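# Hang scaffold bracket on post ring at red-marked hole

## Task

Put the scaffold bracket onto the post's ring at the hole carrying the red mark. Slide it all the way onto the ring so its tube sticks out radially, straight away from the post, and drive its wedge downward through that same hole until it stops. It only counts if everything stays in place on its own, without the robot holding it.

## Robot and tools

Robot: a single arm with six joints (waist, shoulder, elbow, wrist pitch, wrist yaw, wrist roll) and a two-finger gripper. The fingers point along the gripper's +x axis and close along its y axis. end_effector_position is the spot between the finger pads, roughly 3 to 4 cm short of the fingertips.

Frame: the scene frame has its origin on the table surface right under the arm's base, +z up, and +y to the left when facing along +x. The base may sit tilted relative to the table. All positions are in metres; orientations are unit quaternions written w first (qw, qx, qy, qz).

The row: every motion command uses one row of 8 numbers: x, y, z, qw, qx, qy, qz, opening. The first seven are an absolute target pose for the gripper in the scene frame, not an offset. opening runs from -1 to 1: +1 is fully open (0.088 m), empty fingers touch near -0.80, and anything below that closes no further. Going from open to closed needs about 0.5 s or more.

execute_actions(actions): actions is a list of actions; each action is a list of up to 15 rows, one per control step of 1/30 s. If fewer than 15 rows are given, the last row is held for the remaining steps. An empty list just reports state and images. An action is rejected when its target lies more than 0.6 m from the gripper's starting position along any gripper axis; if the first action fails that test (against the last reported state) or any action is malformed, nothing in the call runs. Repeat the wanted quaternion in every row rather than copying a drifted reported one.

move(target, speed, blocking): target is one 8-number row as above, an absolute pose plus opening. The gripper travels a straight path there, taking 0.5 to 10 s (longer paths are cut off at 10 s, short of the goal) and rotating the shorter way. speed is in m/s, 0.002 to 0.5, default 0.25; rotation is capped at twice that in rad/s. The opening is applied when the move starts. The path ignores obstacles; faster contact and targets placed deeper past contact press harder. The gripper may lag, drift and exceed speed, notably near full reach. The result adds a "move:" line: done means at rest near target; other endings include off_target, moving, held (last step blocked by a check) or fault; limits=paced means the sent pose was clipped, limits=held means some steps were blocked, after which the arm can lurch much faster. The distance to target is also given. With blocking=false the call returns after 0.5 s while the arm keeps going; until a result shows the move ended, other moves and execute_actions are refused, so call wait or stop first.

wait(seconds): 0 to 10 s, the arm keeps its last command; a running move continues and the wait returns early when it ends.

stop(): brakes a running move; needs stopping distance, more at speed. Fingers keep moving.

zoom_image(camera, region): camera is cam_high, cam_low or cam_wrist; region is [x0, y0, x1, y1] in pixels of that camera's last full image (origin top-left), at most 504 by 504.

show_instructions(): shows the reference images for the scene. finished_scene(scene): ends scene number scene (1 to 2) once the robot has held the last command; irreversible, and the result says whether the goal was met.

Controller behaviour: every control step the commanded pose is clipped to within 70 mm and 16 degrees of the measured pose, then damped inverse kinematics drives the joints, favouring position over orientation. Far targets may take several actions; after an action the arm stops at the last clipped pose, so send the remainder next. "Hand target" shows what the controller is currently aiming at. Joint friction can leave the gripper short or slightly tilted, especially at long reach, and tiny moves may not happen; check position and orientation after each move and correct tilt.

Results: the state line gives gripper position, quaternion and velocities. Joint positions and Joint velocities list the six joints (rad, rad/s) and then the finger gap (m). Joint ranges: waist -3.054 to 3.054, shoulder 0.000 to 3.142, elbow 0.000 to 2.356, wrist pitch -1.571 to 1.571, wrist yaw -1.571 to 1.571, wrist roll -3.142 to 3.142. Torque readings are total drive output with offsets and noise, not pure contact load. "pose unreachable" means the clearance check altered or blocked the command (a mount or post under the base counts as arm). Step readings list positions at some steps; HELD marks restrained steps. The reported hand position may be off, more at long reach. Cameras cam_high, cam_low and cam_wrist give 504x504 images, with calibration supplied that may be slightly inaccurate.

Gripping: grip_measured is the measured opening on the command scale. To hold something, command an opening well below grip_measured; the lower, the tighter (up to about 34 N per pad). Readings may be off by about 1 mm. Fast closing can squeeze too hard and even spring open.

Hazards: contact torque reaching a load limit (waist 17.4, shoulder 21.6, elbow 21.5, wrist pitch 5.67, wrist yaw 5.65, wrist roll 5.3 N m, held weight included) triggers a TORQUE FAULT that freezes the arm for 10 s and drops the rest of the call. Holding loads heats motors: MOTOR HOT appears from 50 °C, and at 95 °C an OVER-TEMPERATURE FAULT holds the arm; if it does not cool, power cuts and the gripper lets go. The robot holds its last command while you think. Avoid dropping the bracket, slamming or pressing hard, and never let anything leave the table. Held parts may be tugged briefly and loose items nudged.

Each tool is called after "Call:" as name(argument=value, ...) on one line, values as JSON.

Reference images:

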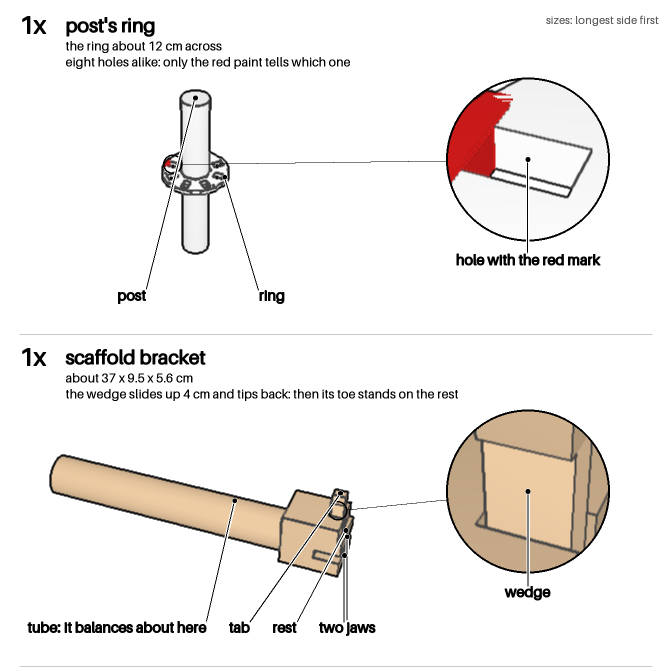

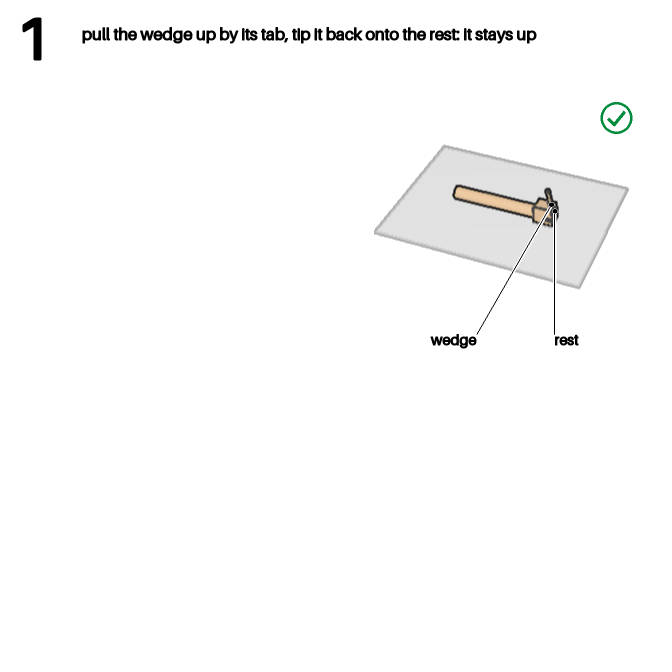

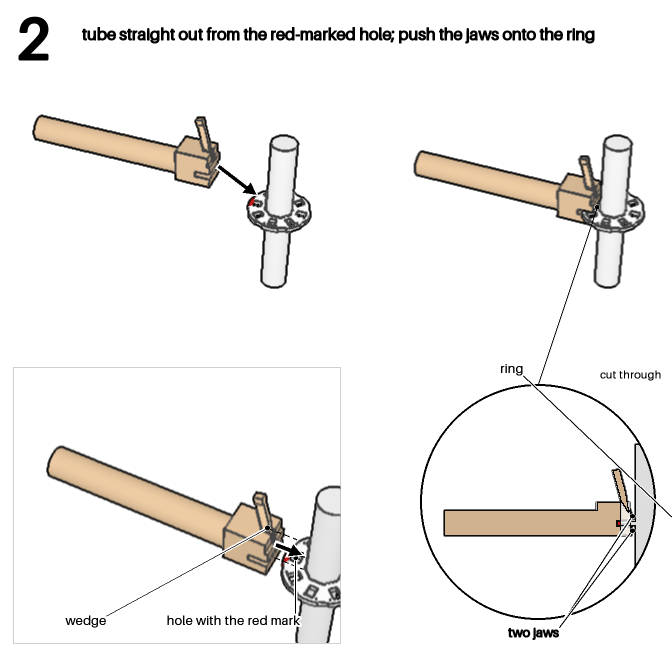

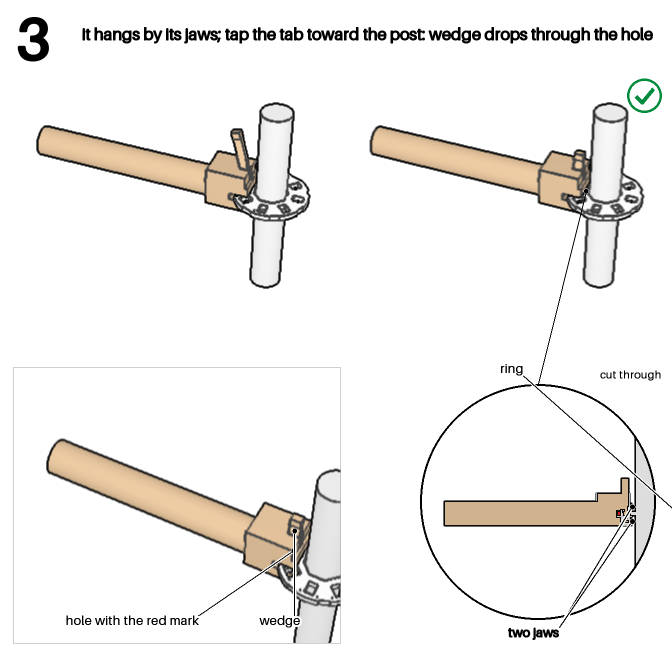

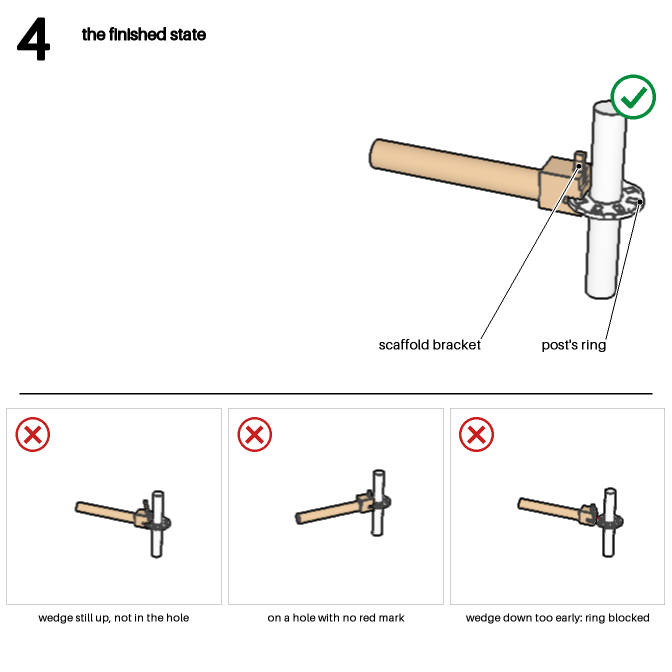

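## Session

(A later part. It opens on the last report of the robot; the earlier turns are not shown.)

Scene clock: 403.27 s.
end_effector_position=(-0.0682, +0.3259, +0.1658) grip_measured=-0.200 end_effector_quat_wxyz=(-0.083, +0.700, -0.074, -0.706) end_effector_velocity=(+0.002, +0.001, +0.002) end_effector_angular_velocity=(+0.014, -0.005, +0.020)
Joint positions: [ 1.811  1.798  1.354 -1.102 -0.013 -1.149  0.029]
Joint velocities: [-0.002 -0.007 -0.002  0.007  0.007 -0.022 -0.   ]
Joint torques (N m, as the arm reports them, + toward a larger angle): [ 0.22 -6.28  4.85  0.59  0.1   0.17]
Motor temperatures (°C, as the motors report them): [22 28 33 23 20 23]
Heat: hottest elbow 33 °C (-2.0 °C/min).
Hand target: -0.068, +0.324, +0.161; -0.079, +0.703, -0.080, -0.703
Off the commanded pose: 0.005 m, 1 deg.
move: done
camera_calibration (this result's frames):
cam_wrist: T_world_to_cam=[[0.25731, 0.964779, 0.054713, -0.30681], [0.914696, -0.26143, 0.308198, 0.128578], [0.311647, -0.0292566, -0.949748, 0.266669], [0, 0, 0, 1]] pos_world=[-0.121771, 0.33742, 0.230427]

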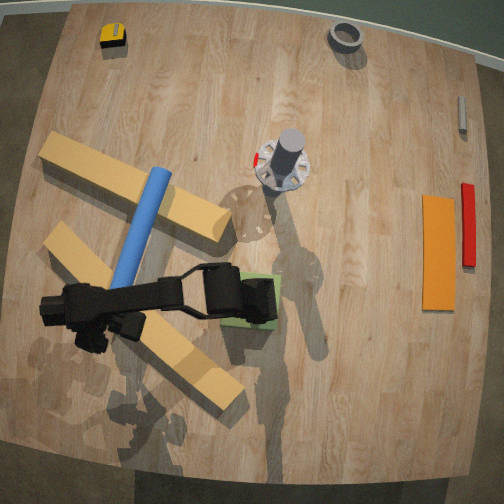

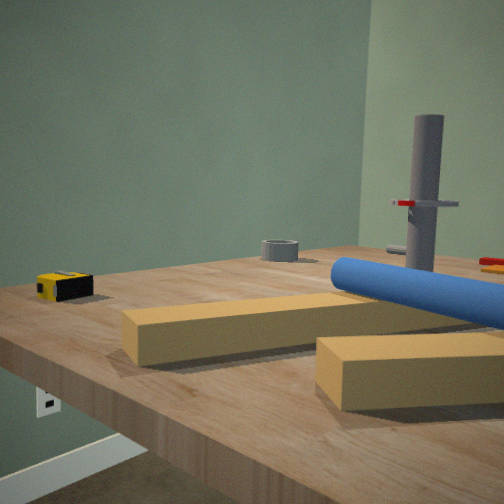

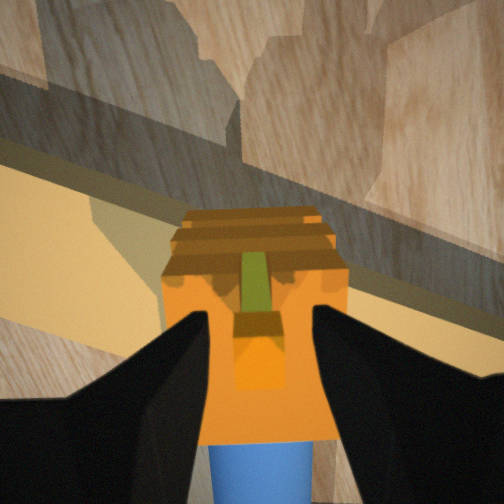

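Call:
execute_actions(actions=[[[-0.0682, 0.3238, 0.160, 0.0794, -0.7026, 0.0794, 0.7026, -0.3],[-0.0682, 0.3238, 0.160, 0.0794, -0.7026, 0.0794, 0.7026, -0.35],[-0.0682, 0.3238, 0.160, 0.0794, -0.7026, 0.0794, 0.7026, -0.4],[-0.0682, 0.3238, 0.160, 0.0794, -0.7026, 0.0794, 0.7026, -0.45],[-0.0682, 0.3238, 0.160, 0.0794, -0.7026, 0.0794, 0.7026, -0.5],[-0.0682, 0.3238, 0.160, 0.0794, -0.7026, 0.0794, 0.7026, -0.53],[-0.0682, 0.3238, 0.160, 0.0794, -0.7026, 0.0794, 0.7026, -0.56],[-0.0682, 0.3238, 0.160, 0.0794, -0.7026, 0.0794, 0.7026, -0.59],[-0.0682, 0.3238, 0.160, 0.0794, -0.7026, 0.0794, 0.7026, -0.62],[-0.0682, 0.3238, 0.160, 0.0794, -0.7026, 0.0794, 0.7026, -0.65],[-0.0682, 0.3238, 0.160, 0.0794, -0.7026, 0.0794, 0.7026, -0.68],[-0.0682, 0.3238, 0.160, 0.0794, -0.7026, 0.0794, 0.7026, -0.7]]])

Scene clock: 437.53 s.
end_effector_position=(-0.0684, +0.3259, +0.1650) grip_measured=-0.543 end_effector_quat_wxyz=(-0.084, +0.700, -0.074, -0.705) end_effector_velocity=(+0.000, -0.002, +0.002) end_effector_angular_velocity=(-0.004, +0.007, +0.005)
Joint positions: [ 1.811  1.799  1.351 -1.098 -0.013 -1.148  0.012]
Joint velocities: [-0.002 -0.007 -0.002 -0.007 -0.007 -0.007 -0.001]
Joint torques (N m, as the arm reports them, + toward a larger angle): [ 0.19 -6.26  4.91  0.68  0.09  0.13]
Motor temperatures (°C, as the motors report them): [22 28 31 23 20 23]
Heat: hottest elbow 31 °C (-4.0 °C/min).
Hand target: -0.068, +0.324, +0.160; -0.080, +0.703, -0.079, -0.703
Off the commanded pose: 0.005 m, 1 deg.
Step readings (end_effector_position):
0: (-0.0682, +0.3260, +0.1656)
1: (-0.0682, +0.3261, +0.1656)
2: (-0.0683, +0.3262, +0.1655)
4: (-0.0684, +0.3262, +0.1653)
8: (-0.0684, +0.3263, +0.1652)
15: end_effector_position above
camera_calibration (this result's frames):
cam_wrist: T_world_to_cam=[[0.257664, 0.964656, 0.055202, -0.306713], [0.91451, -0.261914, 0.308338, 0.129105], [0.311898, -0.0289649, -0.949674, 0.265899], [0, 0, 0, 1]] pos_world=[-0.121973, 0.337389, 0.229641]

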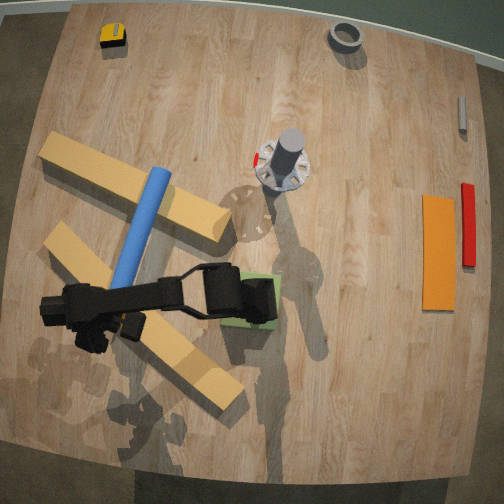

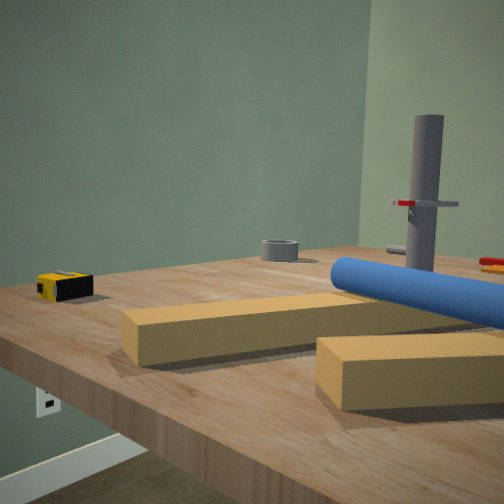

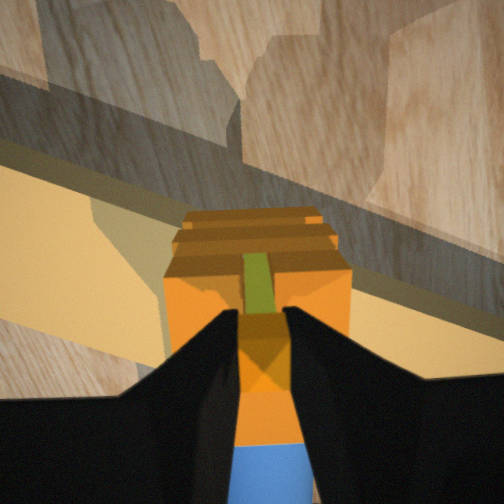

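Call:
move(target=[-0.0686, 0.3265, 0.205, 0.0794, -0.7026, 0.0794, 0.7026, -0.7], speed=0.05)

Scene clock: 446.87 s.
end_effector_position=(-0.0686, +0.3266, +0.2001) grip_measured=-0.543 end_effector_quat_wxyz=(-0.077, +0.703, -0.081, -0.702) end_effector_velocity=(+0.000, -0.002, +0.005) end_effector_angular_velocity=(-0.004, +0.007, +0.005)
Joint positions: [ 1.812  1.799  1.493 -1.26  -0.01  -1.147  0.012]
Joint velocities: [-0.002 -0.007  0.012 -0.022 -0.007 -0.007 -0.   ]
Joint torques (N m, as the arm reports them, + toward a larger angle): [ 0.02 -8.06  7.32 -0.23 -0.06  0.03]
Motor temperatures (°C, as the motors report them): [22 29 31 23 20 23]
Heat: hottest elbow 31 °C (-3.0 °C/min).
Hand target: -0.069, +0.326, +0.205; -0.079, +0.703, -0.079, -0.703
Off the commanded pose: 0.005 m, 0 deg.
move: done
camera_calibration (this result's frames):
cam_wrist: T_world_to_cam=[[0.258273, 0.965334, 0.037767, -0.306004], [0.912018, -0.256529, 0.320024, 0.114323], [0.318618, -0.0482093, -0.946656, 0.30548], [0, 0, 0, 1]] pos_world=[-0.122564, 0.33945, 0.264156]

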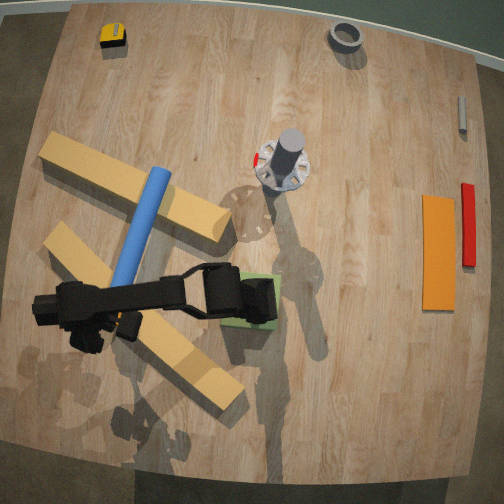

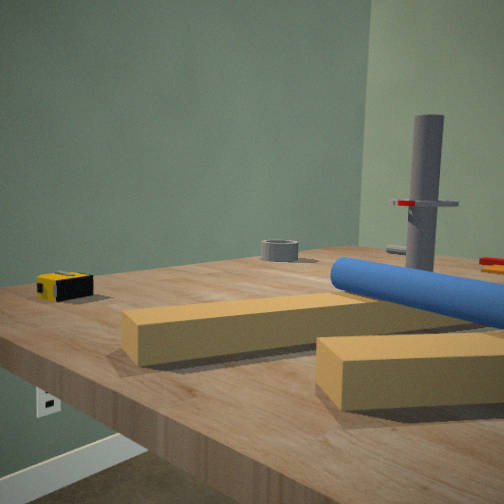

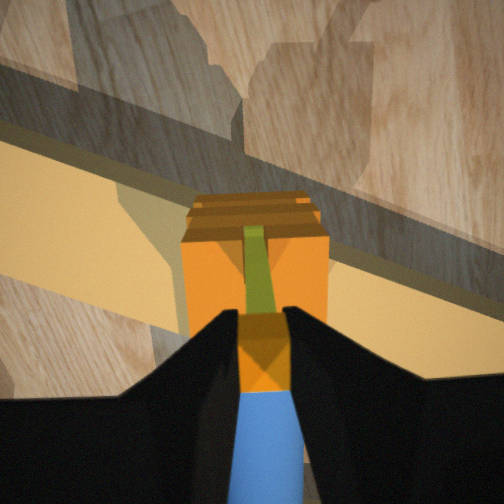

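Call:
zoom_image(camera="cam_wrist", region=[180, 180, 340, 340])

Call:
zoom_image(camera="cam_wrist", region=[220, 195, 290, 275])

Region (180, 180, 340, 340) of cam_wrist's 504x504 image, scaled by 3.150, with more detail than that image has.

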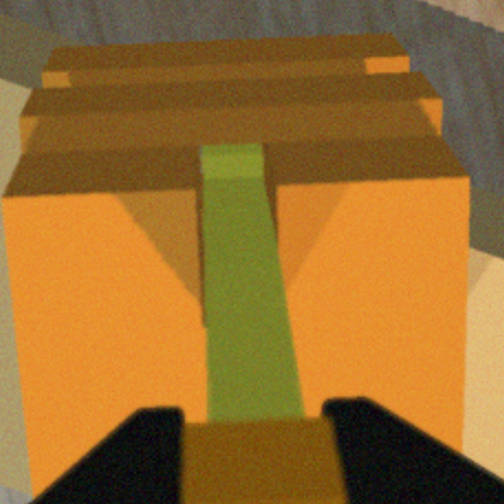

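Region (220, 195, 290, 275) of cam_wrist's 504x504 image, scaled by 6.300, with more detail than that image has; it fills the left 441 columns of this view, and the rest is white.

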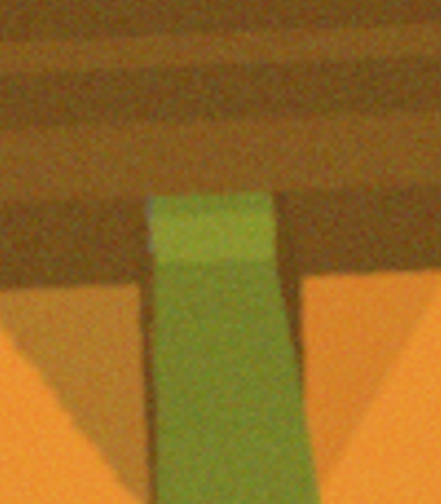

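Call:
move(target=[-0.0686, 0.3262, 0.2105, 0.0794, -0.7026, 0.0794, 0.7026, -0.7], speed=0.02)

Scene clock: 459.10 s.
end_effector_position=(-0.0684, +0.3260, +0.2048) grip_measured=-0.542 end_effector_quat_wxyz=(-0.076, +0.704, -0.083, -0.702) end_effector_velocity=(+0.001, -0.004, +0.001) end_effector_angular_velocity=(-0.018, +0.004, +0.019)
Joint positions: [ 1.812  1.799  1.511 -1.283 -0.01  -1.147  0.012]
Joint velocities: [-0.002 -0.002  0.002 -0.022 -0.007 -0.022 -0.   ]
Joint torques (N m, as the arm reports them, + toward a larger angle): [ 0.02 -8.25  7.37 -0.18 -0.08  0.03]
Motor temperatures (°C, as the motors report them): [22 30 32 23 20 23]
Heat: hottest elbow 32 °C (-1.0 °C/min).
Hand target: -0.069, +0.326, +0.210; -0.079, +0.703, -0.079, -0.703
Off the commanded pose: 0.006 m, 1 deg.
move: done
camera_calibration (this result's frames):
cam_wrist: T_world_to_cam=[[0.257896, 0.965568, 0.0341779, -0.305011], [0.911721, -0.254917, 0.322151, 0.111592], [0.319771, -0.0519209, -0.946071, 0.310948], [0, 0, 0, 1]] pos_world=[-0.122512, 0.3391, 0.268654]

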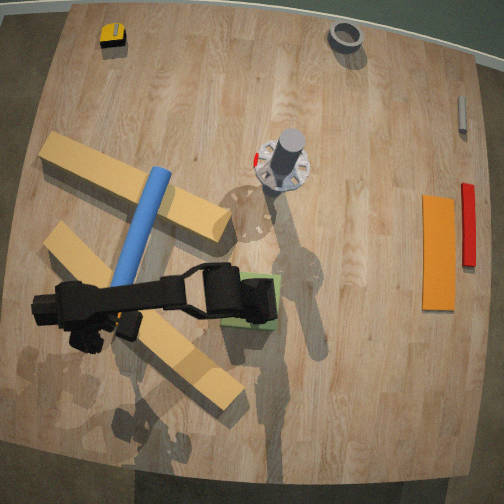

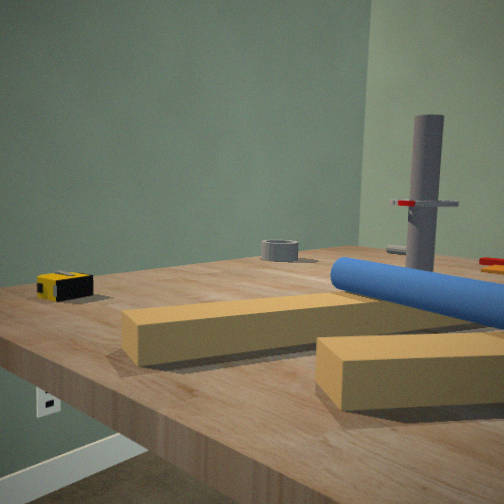

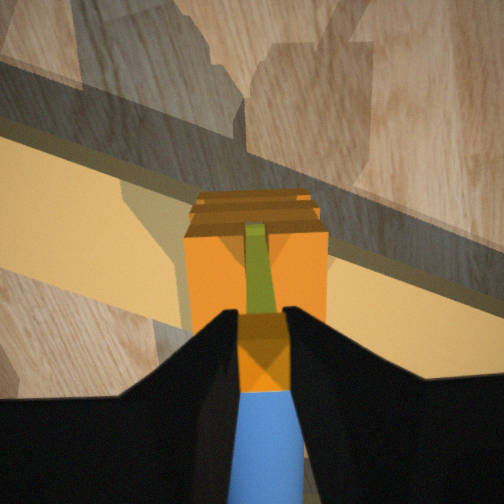

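Call:
zoom_image(camera="cam_wrist", region=[180, 180, 340, 340])

Call:
zoom_image(camera="cam_wrist", region=[220, 190, 290, 270])

Region (180, 180, 340, 340) of cam_wrist's 504x504 image, scaled by 3.150, with more detail than that image has.

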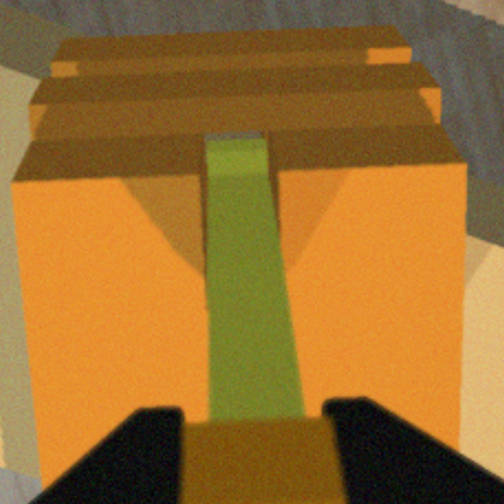

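Region (220, 190, 290, 270) of cam_wrist's 504x504 image, scaled by 6.300, with more detail than that image has; it fills the left 441 columns of this view, and the rest is white.

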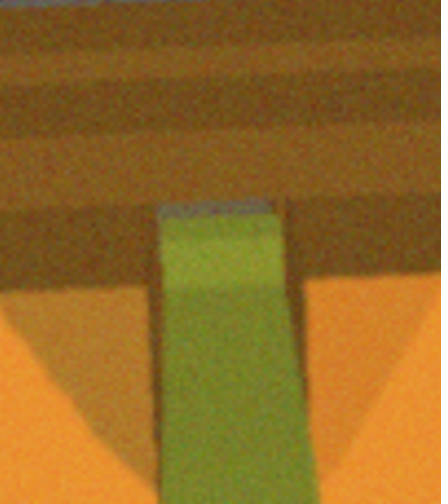

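Call:
move(target=[-0.0554, 0.3232, 0.2095, 0.0854, -0.6453, 0.0730, 0.7556, -0.7], speed=0.05)

Scene clock: 499.07 s.
end_effector_position=(-0.0586, +0.3251, +0.2066) grip_measured=-0.543 end_effector_quat_wxyz=(-0.080, +0.648, -0.074, -0.753) end_effector_velocity=(-0.001, -0.003, -0.001) end_effector_angular_velocity=(-0.011, +0.020, +0.015)
Joint positions: [ 1.717  1.744  1.444 -1.221 -0.154 -1.243  0.012]
Joint velocities: [-0.007 -0.002 -0.007 -0.007 -0.022 -0.022 -0.   ]
Joint torques (N m, as the arm reports them, + toward a larger angle): [-1.03 -8.93  5.06  0.6  -0.39 -0.15]
Motor temperatures (°C, as the motors report them): [22 32 33 23 20 23]
Heat: hottest elbow 33 °C (+2.0 °C/min).
Hand target: -0.055, +0.323, +0.210; -0.085, +0.645, -0.073, -0.756
Off the commanded pose: 0.005 m, 1 deg.
move: done
camera_calibration (this result's frames):
cam_wrist: T_world_to_cam=[[0.258973, 0.965428, 0.0297046, -0.305719], [0.949688, -0.260119, 0.174443, 0.136212], [0.176138, -0.0169659, -0.984219, 0.297614], [0, 0, 0, 1]] pos_world=[-0.102607, 0.33563, 0.278238]

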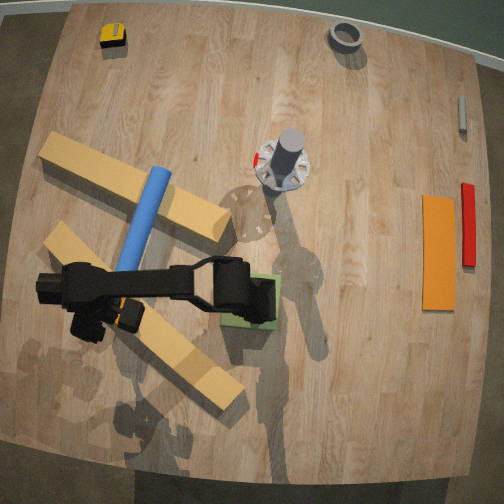

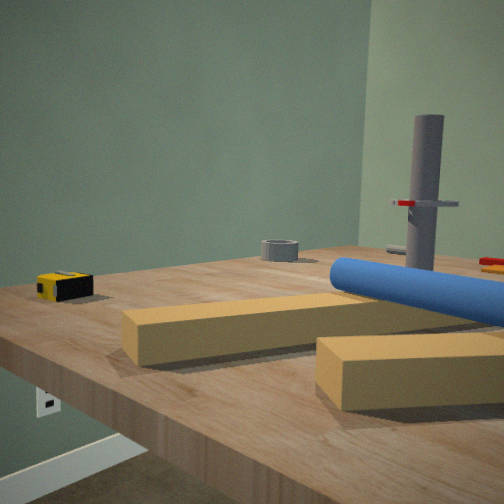

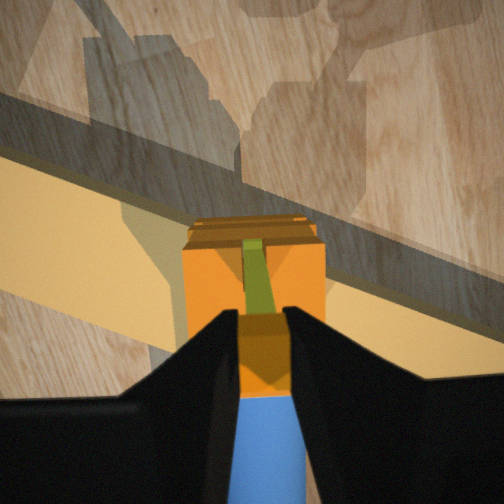

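Call:
zoom_image(camera="cam_wrist", region=[180, 200, 340, 340])

Call:
zoom_image(camera="cam_wrist", region=[220, 205, 290, 285])

Call:
zoom_image(camera="cam_low", region=[300, 240, 504, 380])

Region (180, 200, 340, 340) of cam_wrist's 504x504 image, scaled by 3.150, with more detail than that image has; it fills the top 441 rows of this view, and the rest is white.

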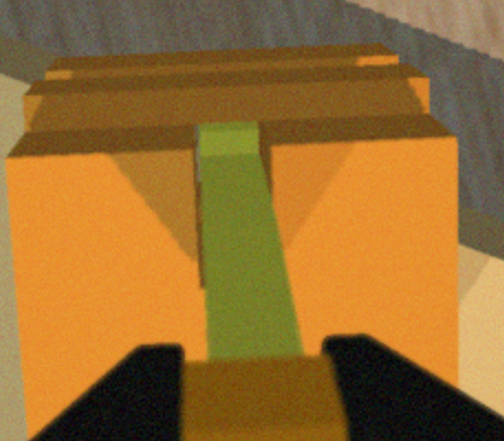

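Region (220, 205, 290, 285) of cam_wrist's 504x504 image, scaled by 6.300, with more detail than that image has; it fills the left 441 columns of this view, and the rest is white.

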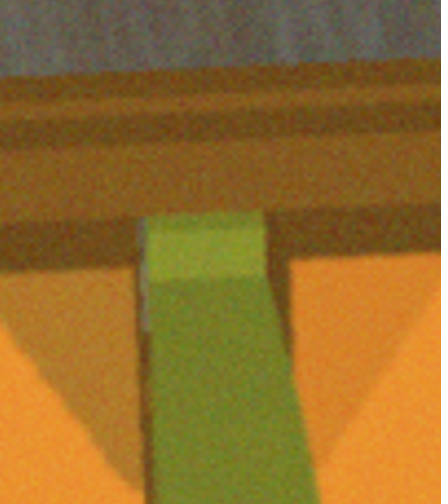

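Region (300, 240, 504, 380) of cam_low's 504x504 image, scaled by 2.471, with more detail than that image has; it fills the top 346 rows of this view, and the rest is white.

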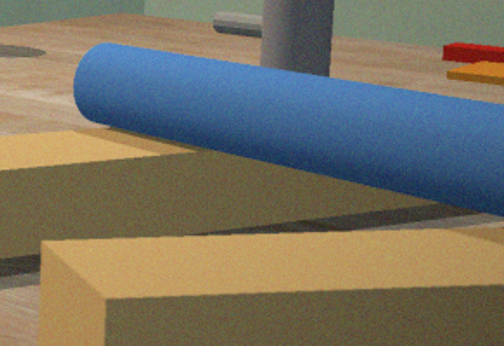

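Call:
move(target=[-0.0405, 0.3196, 0.2005, 0.0909, -0.5841, 0.0660, 0.8039, -0.7], speed=0.05)

Scene clock: 518.00 s.
end_effector_position=(-0.0465, +0.3219, +0.2013) grip_measured=-0.542 end_effector_quat_wxyz=(+0.087, -0.583, +0.065, +0.805) end_effector_velocity=(-0.001, -0.004, -0.002) end_effector_angular_velocity=(-0.010, +0.021, +0.015)
Joint positions: [ 1.605  1.701  1.348 -1.143 -0.322 -1.35   0.012]
Joint velocities: [-0.007 -0.002 -0.012 -0.007 -0.022 -0.022 -0.   ]
Joint torques (N m, as the arm reports them, + toward a larger angle): [-1.52 -7.87  4.46  0.77 -0.14 -0.33]
Motor temperatures (°C, as the motors report them): [22 33 32 23 21 23]
Heat: hottest shoulder 33 °C (+1.0 °C/min).
Hand target: -0.041, +0.319, +0.201; +0.091, -0.584, +0.066, +0.804
Off the commanded pose: 0.006 m, 1 deg.
move: done
camera_calibration (this result's frames):
cam_wrist: T_world_to_cam=[[0.262006, 0.964698, 0.0266767, -0.304564], [0.96497, -0.26227, 0.00689116, 0.159978], [0.0136444, 0.0239367, -0.99962, 0.272623], [0, 0, 0, 1]] pos_world=[-0.0782964, 0.329244, 0.279541]

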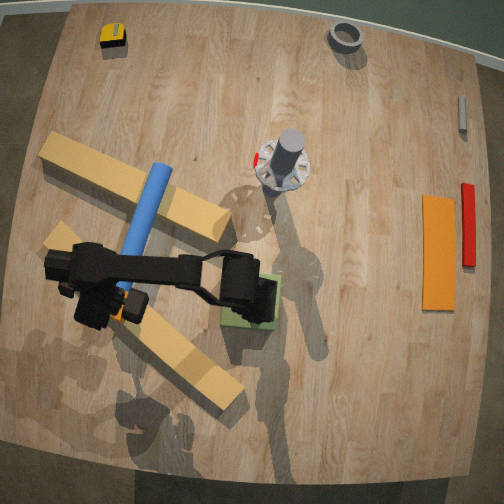

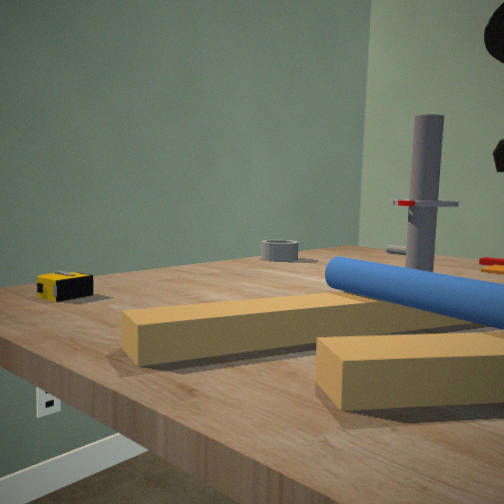

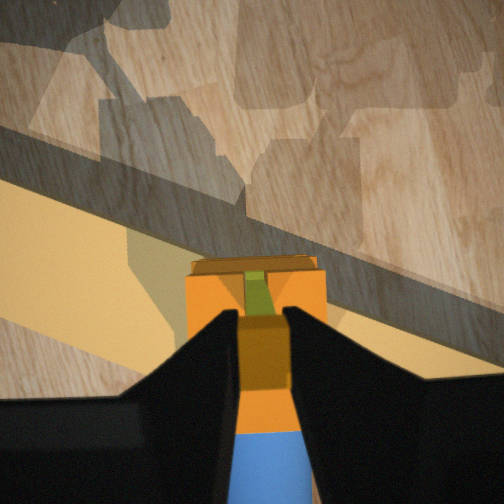

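Call:
zoom_image(camera="cam_wrist", region=[180, 240, 340, 400])

Call:
zoom_image(camera="cam_wrist", region=[220, 245, 295, 325])

Call:
zoom_image(camera="cam_low", region=[300, 240, 504, 380])

Region (180, 240, 340, 400) of cam_wrist's 504x504 image, scaled by 3.150, with more detail than that image has.

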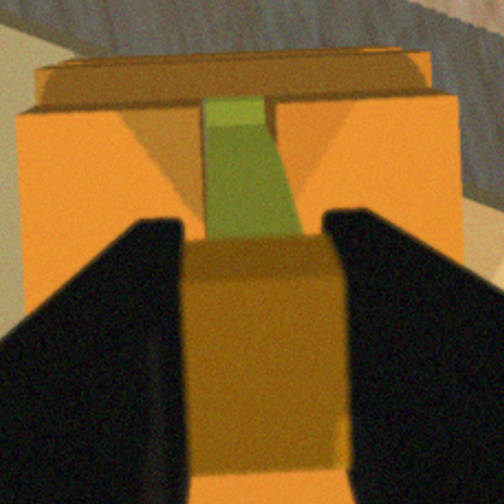

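Region (220, 245, 295, 325) of cam_wrist's 504x504 image, scaled by 6.300, with more detail than that image has; it fills the left 472 columns of this view, and the rest is white.

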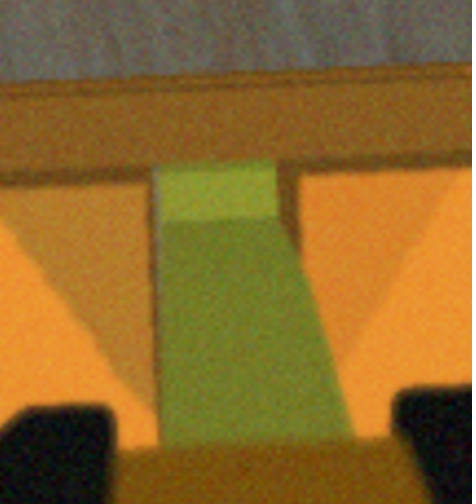

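Region (300, 240, 504, 380) of cam_low's 504x504 image, scaled by 2.471, with more detail than that image has; it fills the top 346 rows of this view, and the rest is white.

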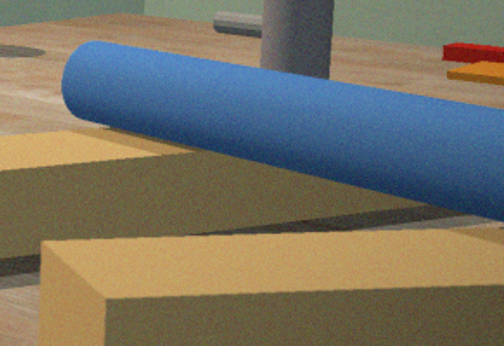

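Call:
move(target=[-0.0558, 0.3230, 0.2030, 0.0885, -0.6118, 0.0692, 0.7830, -0.7], speed=0.04)

Call:
move(target=[-0.0558, 0.3230, 0.2130, 0.0885, -0.6118, 0.0692, 0.7830, -0.7], speed=0.03)

Scene clock: 601.07 s.
end_effector_position=(-0.0539, +0.3218, +0.2024) grip_measured=-0.543 end_effector_quat_wxyz=(+0.088, -0.612, +0.065, +0.783) end_effector_velocity=(+0.005, -0.002, -0.001) end_effector_angular_velocity=(-0.004, -0.037, +0.007)
Joint positions: [ 1.663  1.701  1.364 -1.151 -0.244 -1.293  0.012]
Joint velocities: [ 0.002 -0.002 -0.002 -0.007  0.037 -0.007 -0.   ]
Joint torques (N m, as the arm reports them, + toward a larger angle): [ 0.34 -5.72  7.61  0.03 -0.34  0.38]
Motor temperatures (°C, as the motors report them): [22 33 30 23 20 23]
Heat: hottest shoulder 33 °C (+0.0 °C/min).
Hand target: -0.056, +0.323, +0.203; +0.089, -0.612, +0.069, +0.783
Off the commanded pose: 0.002 m, 1 deg.
move: done
camera_calibration (this result's frames):
cam_wrist: T_world_to_cam=[[0.262131, 0.964172, 0.040747, -0.305271], [0.961106, -0.264637, 0.0790116, 0.153086], [0.0869639, 0.0184508, -0.996041, 0.278753], [0, 0, 0, 1]] pos_world=[-0.0913525, 0.329703, 0.277992]

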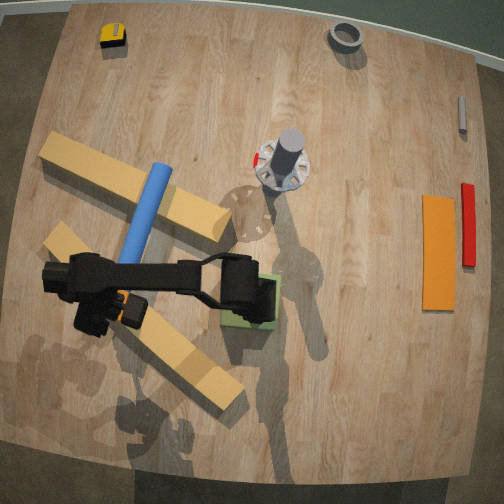

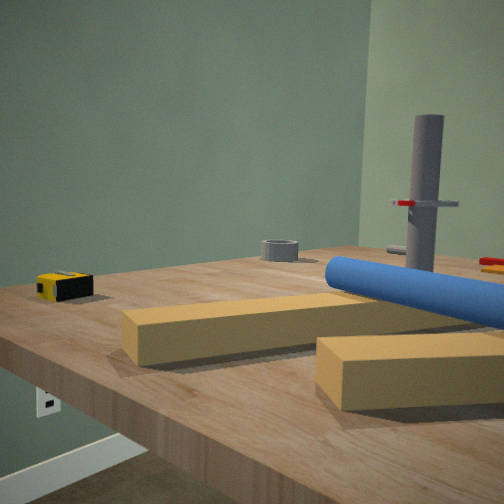

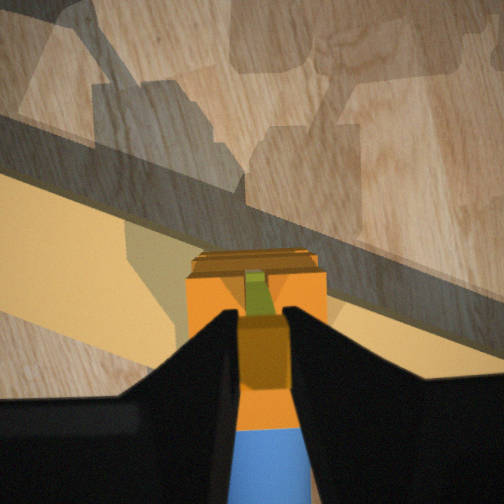

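Scene clock: 601.77 s.
end_effector_position=(-0.0548, +0.3190, +0.2073) grip_measured=-0.543 end_effector_quat_wxyz=(+0.081, -0.614, +0.072, +0.782) end_effector_velocity=(-0.002, +0.001, +0.004) end_effector_angular_velocity=(+0.012, +0.007, +0.024)
Joint positions: [ 1.666  1.705  1.39  -1.193 -0.244 -1.292  0.012]
Joint velocities: [ 0.002 -0.002  0.012 -0.007 -0.007 -0.022 -0.   ]
Joint torques (N m, as the arm reports them, + toward a larger angle): [ 0.08 -6.6   8.55  0.22 -0.31  0.35]
Motor temperatures (°C, as the motors report them): [22 33 30 23 20 23]
Heat: hottest shoulder 33 °C (+0.0 °C/min).
Hand target: -0.056, +0.323, +0.213; +0.089, -0.612, +0.069, +0.783
Off the commanded pose: 0.007 m, 1 deg.
move: done
camera_calibration (this result's frames):
cam_wrist: T_world_to_cam=[[0.260084, 0.965351, 0.0213182, -0.298939], [0.961575, -0.26095, 0.0853165, 0.150336], [0.0879233, -0.00169039, -0.996126, 0.290282], [0, 0, 0, 1]] pos_world=[-0.0923329, 0.328302, 0.282704]

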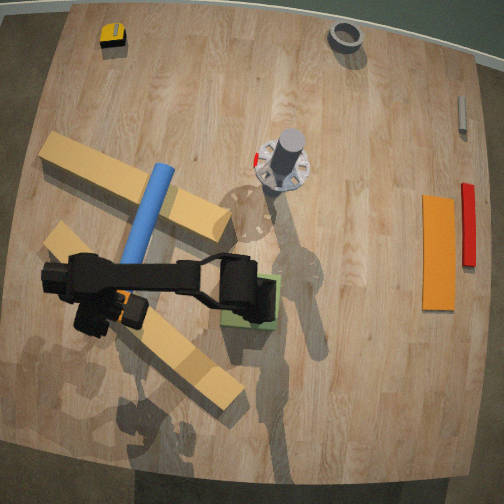

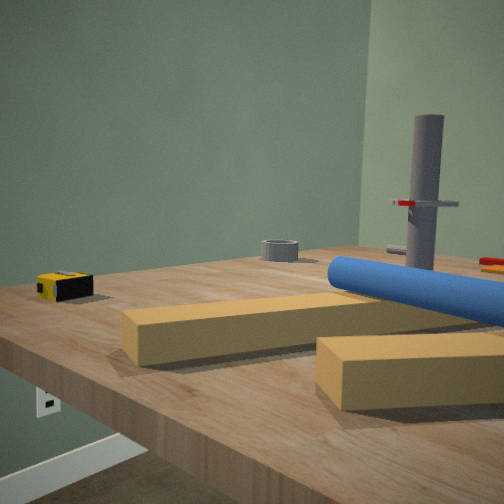

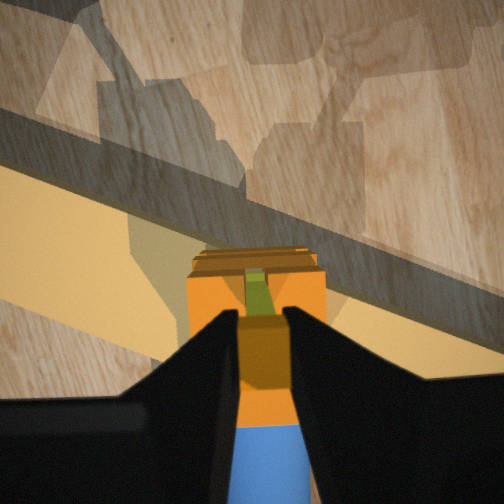

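Call:
zoom_image(camera="cam_wrist", region=[180, 230, 340, 390])

Call:
zoom_image(camera="cam_wrist", region=[220, 235, 295, 320])

Call:
zoom_image(camera="cam_low", region=[300, 240, 504, 380])

Region (180, 230, 340, 390) of cam_wrist's 504x504 image, scaled by 3.150, with more detail than that image has.

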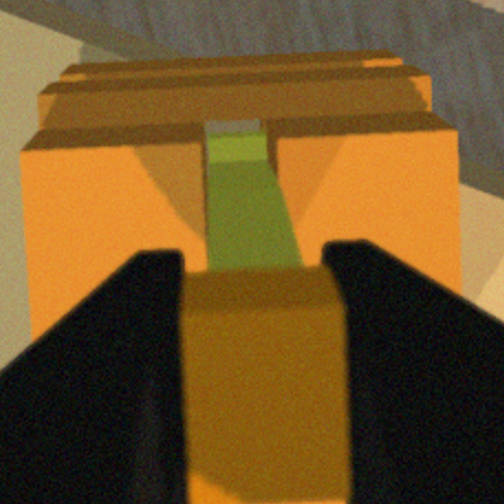

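Region (220, 235, 295, 320) of cam_wrist's 504x504 image, scaled by 5.929, with more detail than that image has; it fills the left 445 columns of this view, and the rest is white.

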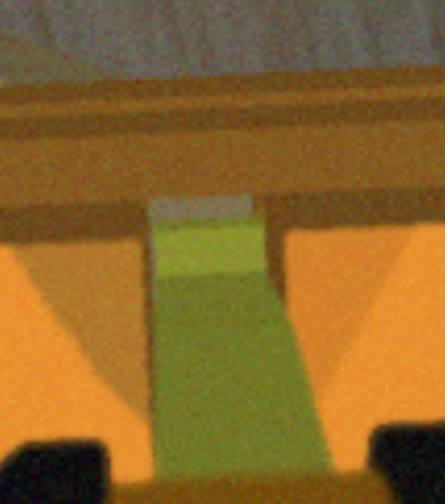

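Region (300, 240, 504, 380) of cam_low's 504x504 image, scaled by 2.471, with more detail than that image has; it fills the top 346 rows of this view, and the rest is white.

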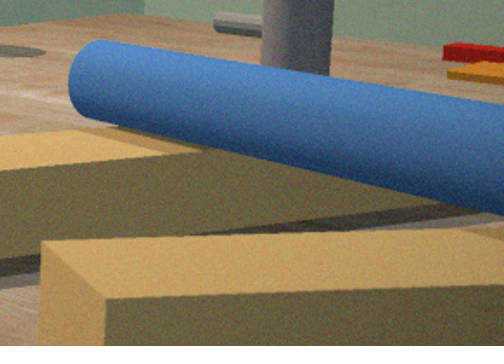

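Call:
move(target=[-0.0390, 0.3170, 0.2100, 0.0937, -0.5484, 0.0620, 0.8286, -0.7], speed=0.04)

Scene clock: 633.17 s.
end_effector_position=(-0.0406, +0.3183, +0.2051) grip_measured=-0.543 end_effector_quat_wxyz=(+0.087, -0.551, +0.068, +0.827) end_effector_velocity=(-0.003, -0.002, +0.002) end_effector_angular_velocity=(+0.003, +0.035, +0.015)
Joint positions: [ 1.55   1.691  1.335 -1.157 -0.404 -1.4    0.012]
Joint velocities: [-0.007 -0.002 -0.002 -0.007 -0.037 -0.022 -0.   ]
Joint torques (N m, as the arm reports them, + toward a larger angle): [-0.69 -8.83  5.55  0.56 -0.55 -0.1 ]
Motor temperatures (°C, as the motors report them): [22 33 34 23 21 23]
Heat: hottest elbow 34 °C (+1.0 °C/min).
Hand target: -0.039, +0.317, +0.210; +0.093, -0.548, +0.062, +0.829
Off the commanded pose: 0.005 m, 1 deg.
move: done
camera_calibration (this result's frames):
cam_wrist: T_world_to_cam=[[0.267933, 0.963389, 0.00968936, -0.298589], [0.961278, -0.266646, -0.0695999, 0.170242], [-0.0644681, 0.0279623, -0.997528, 0.271532], [0, 0, 0, 1]] pos_world=[-0.0661432, 0.325459, 0.285602]

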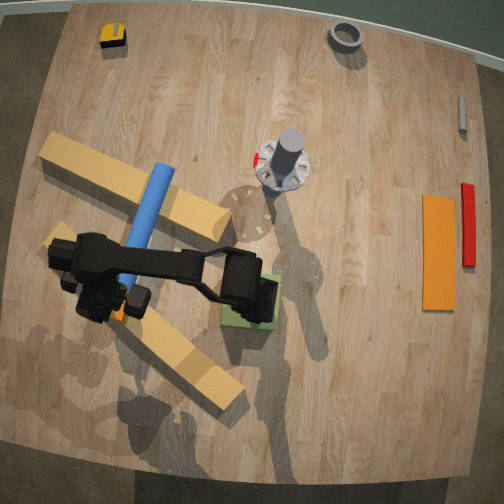

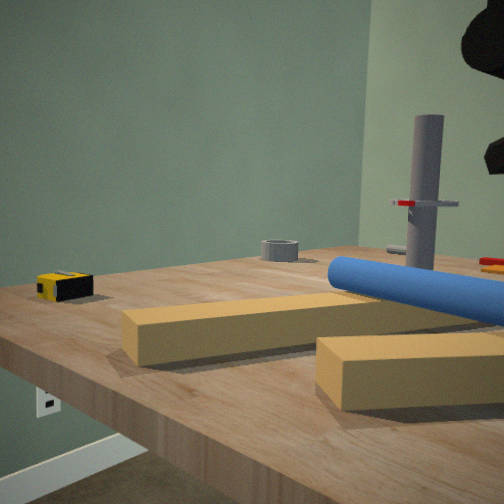

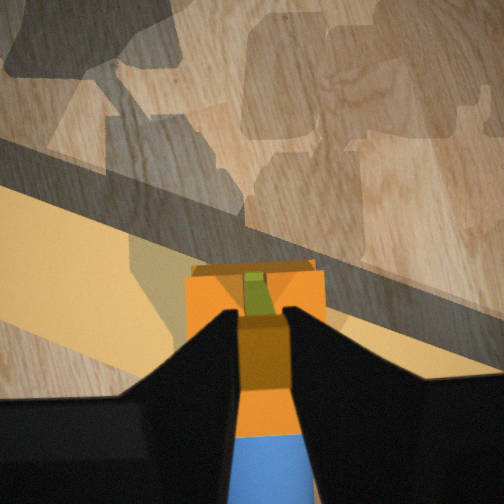

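Call:
zoom_image(camera="cam_wrist", region=[180, 240, 340, 400])

Call:
zoom_image(camera="cam_wrist", region=[220, 245, 295, 325])

Call:
zoom_image(camera="cam_low", region=[300, 240, 504, 380])

Region (180, 240, 340, 400) of cam_wrist's 504x504 image, scaled by 3.150, with more detail than that image has.

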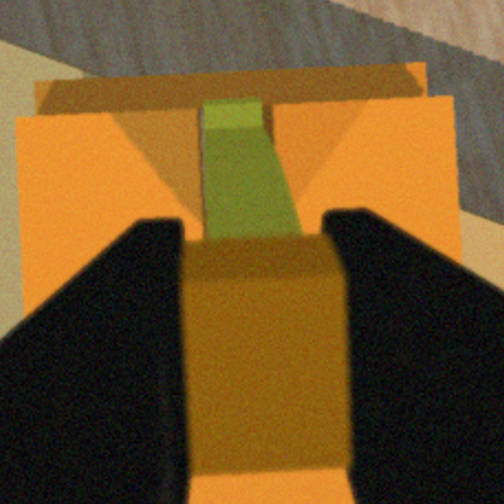

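Region (220, 245, 295, 325) of cam_wrist's 504x504 image, scaled by 6.300, with more detail than that image has; it fills the left 472 columns of this view, and the rest is white.

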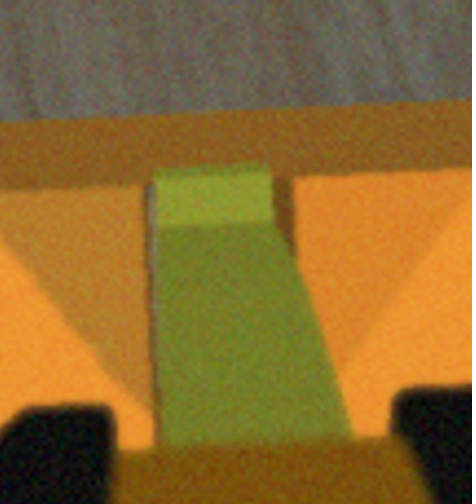

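Region (300, 240, 504, 380) of cam_low's 504x504 image, scaled by 2.471, with more detail than that image has; it fills the top 346 rows of this view, and the rest is white.

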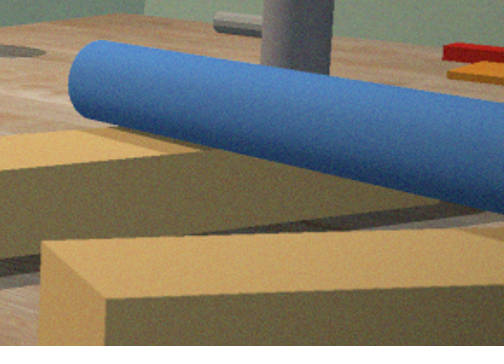

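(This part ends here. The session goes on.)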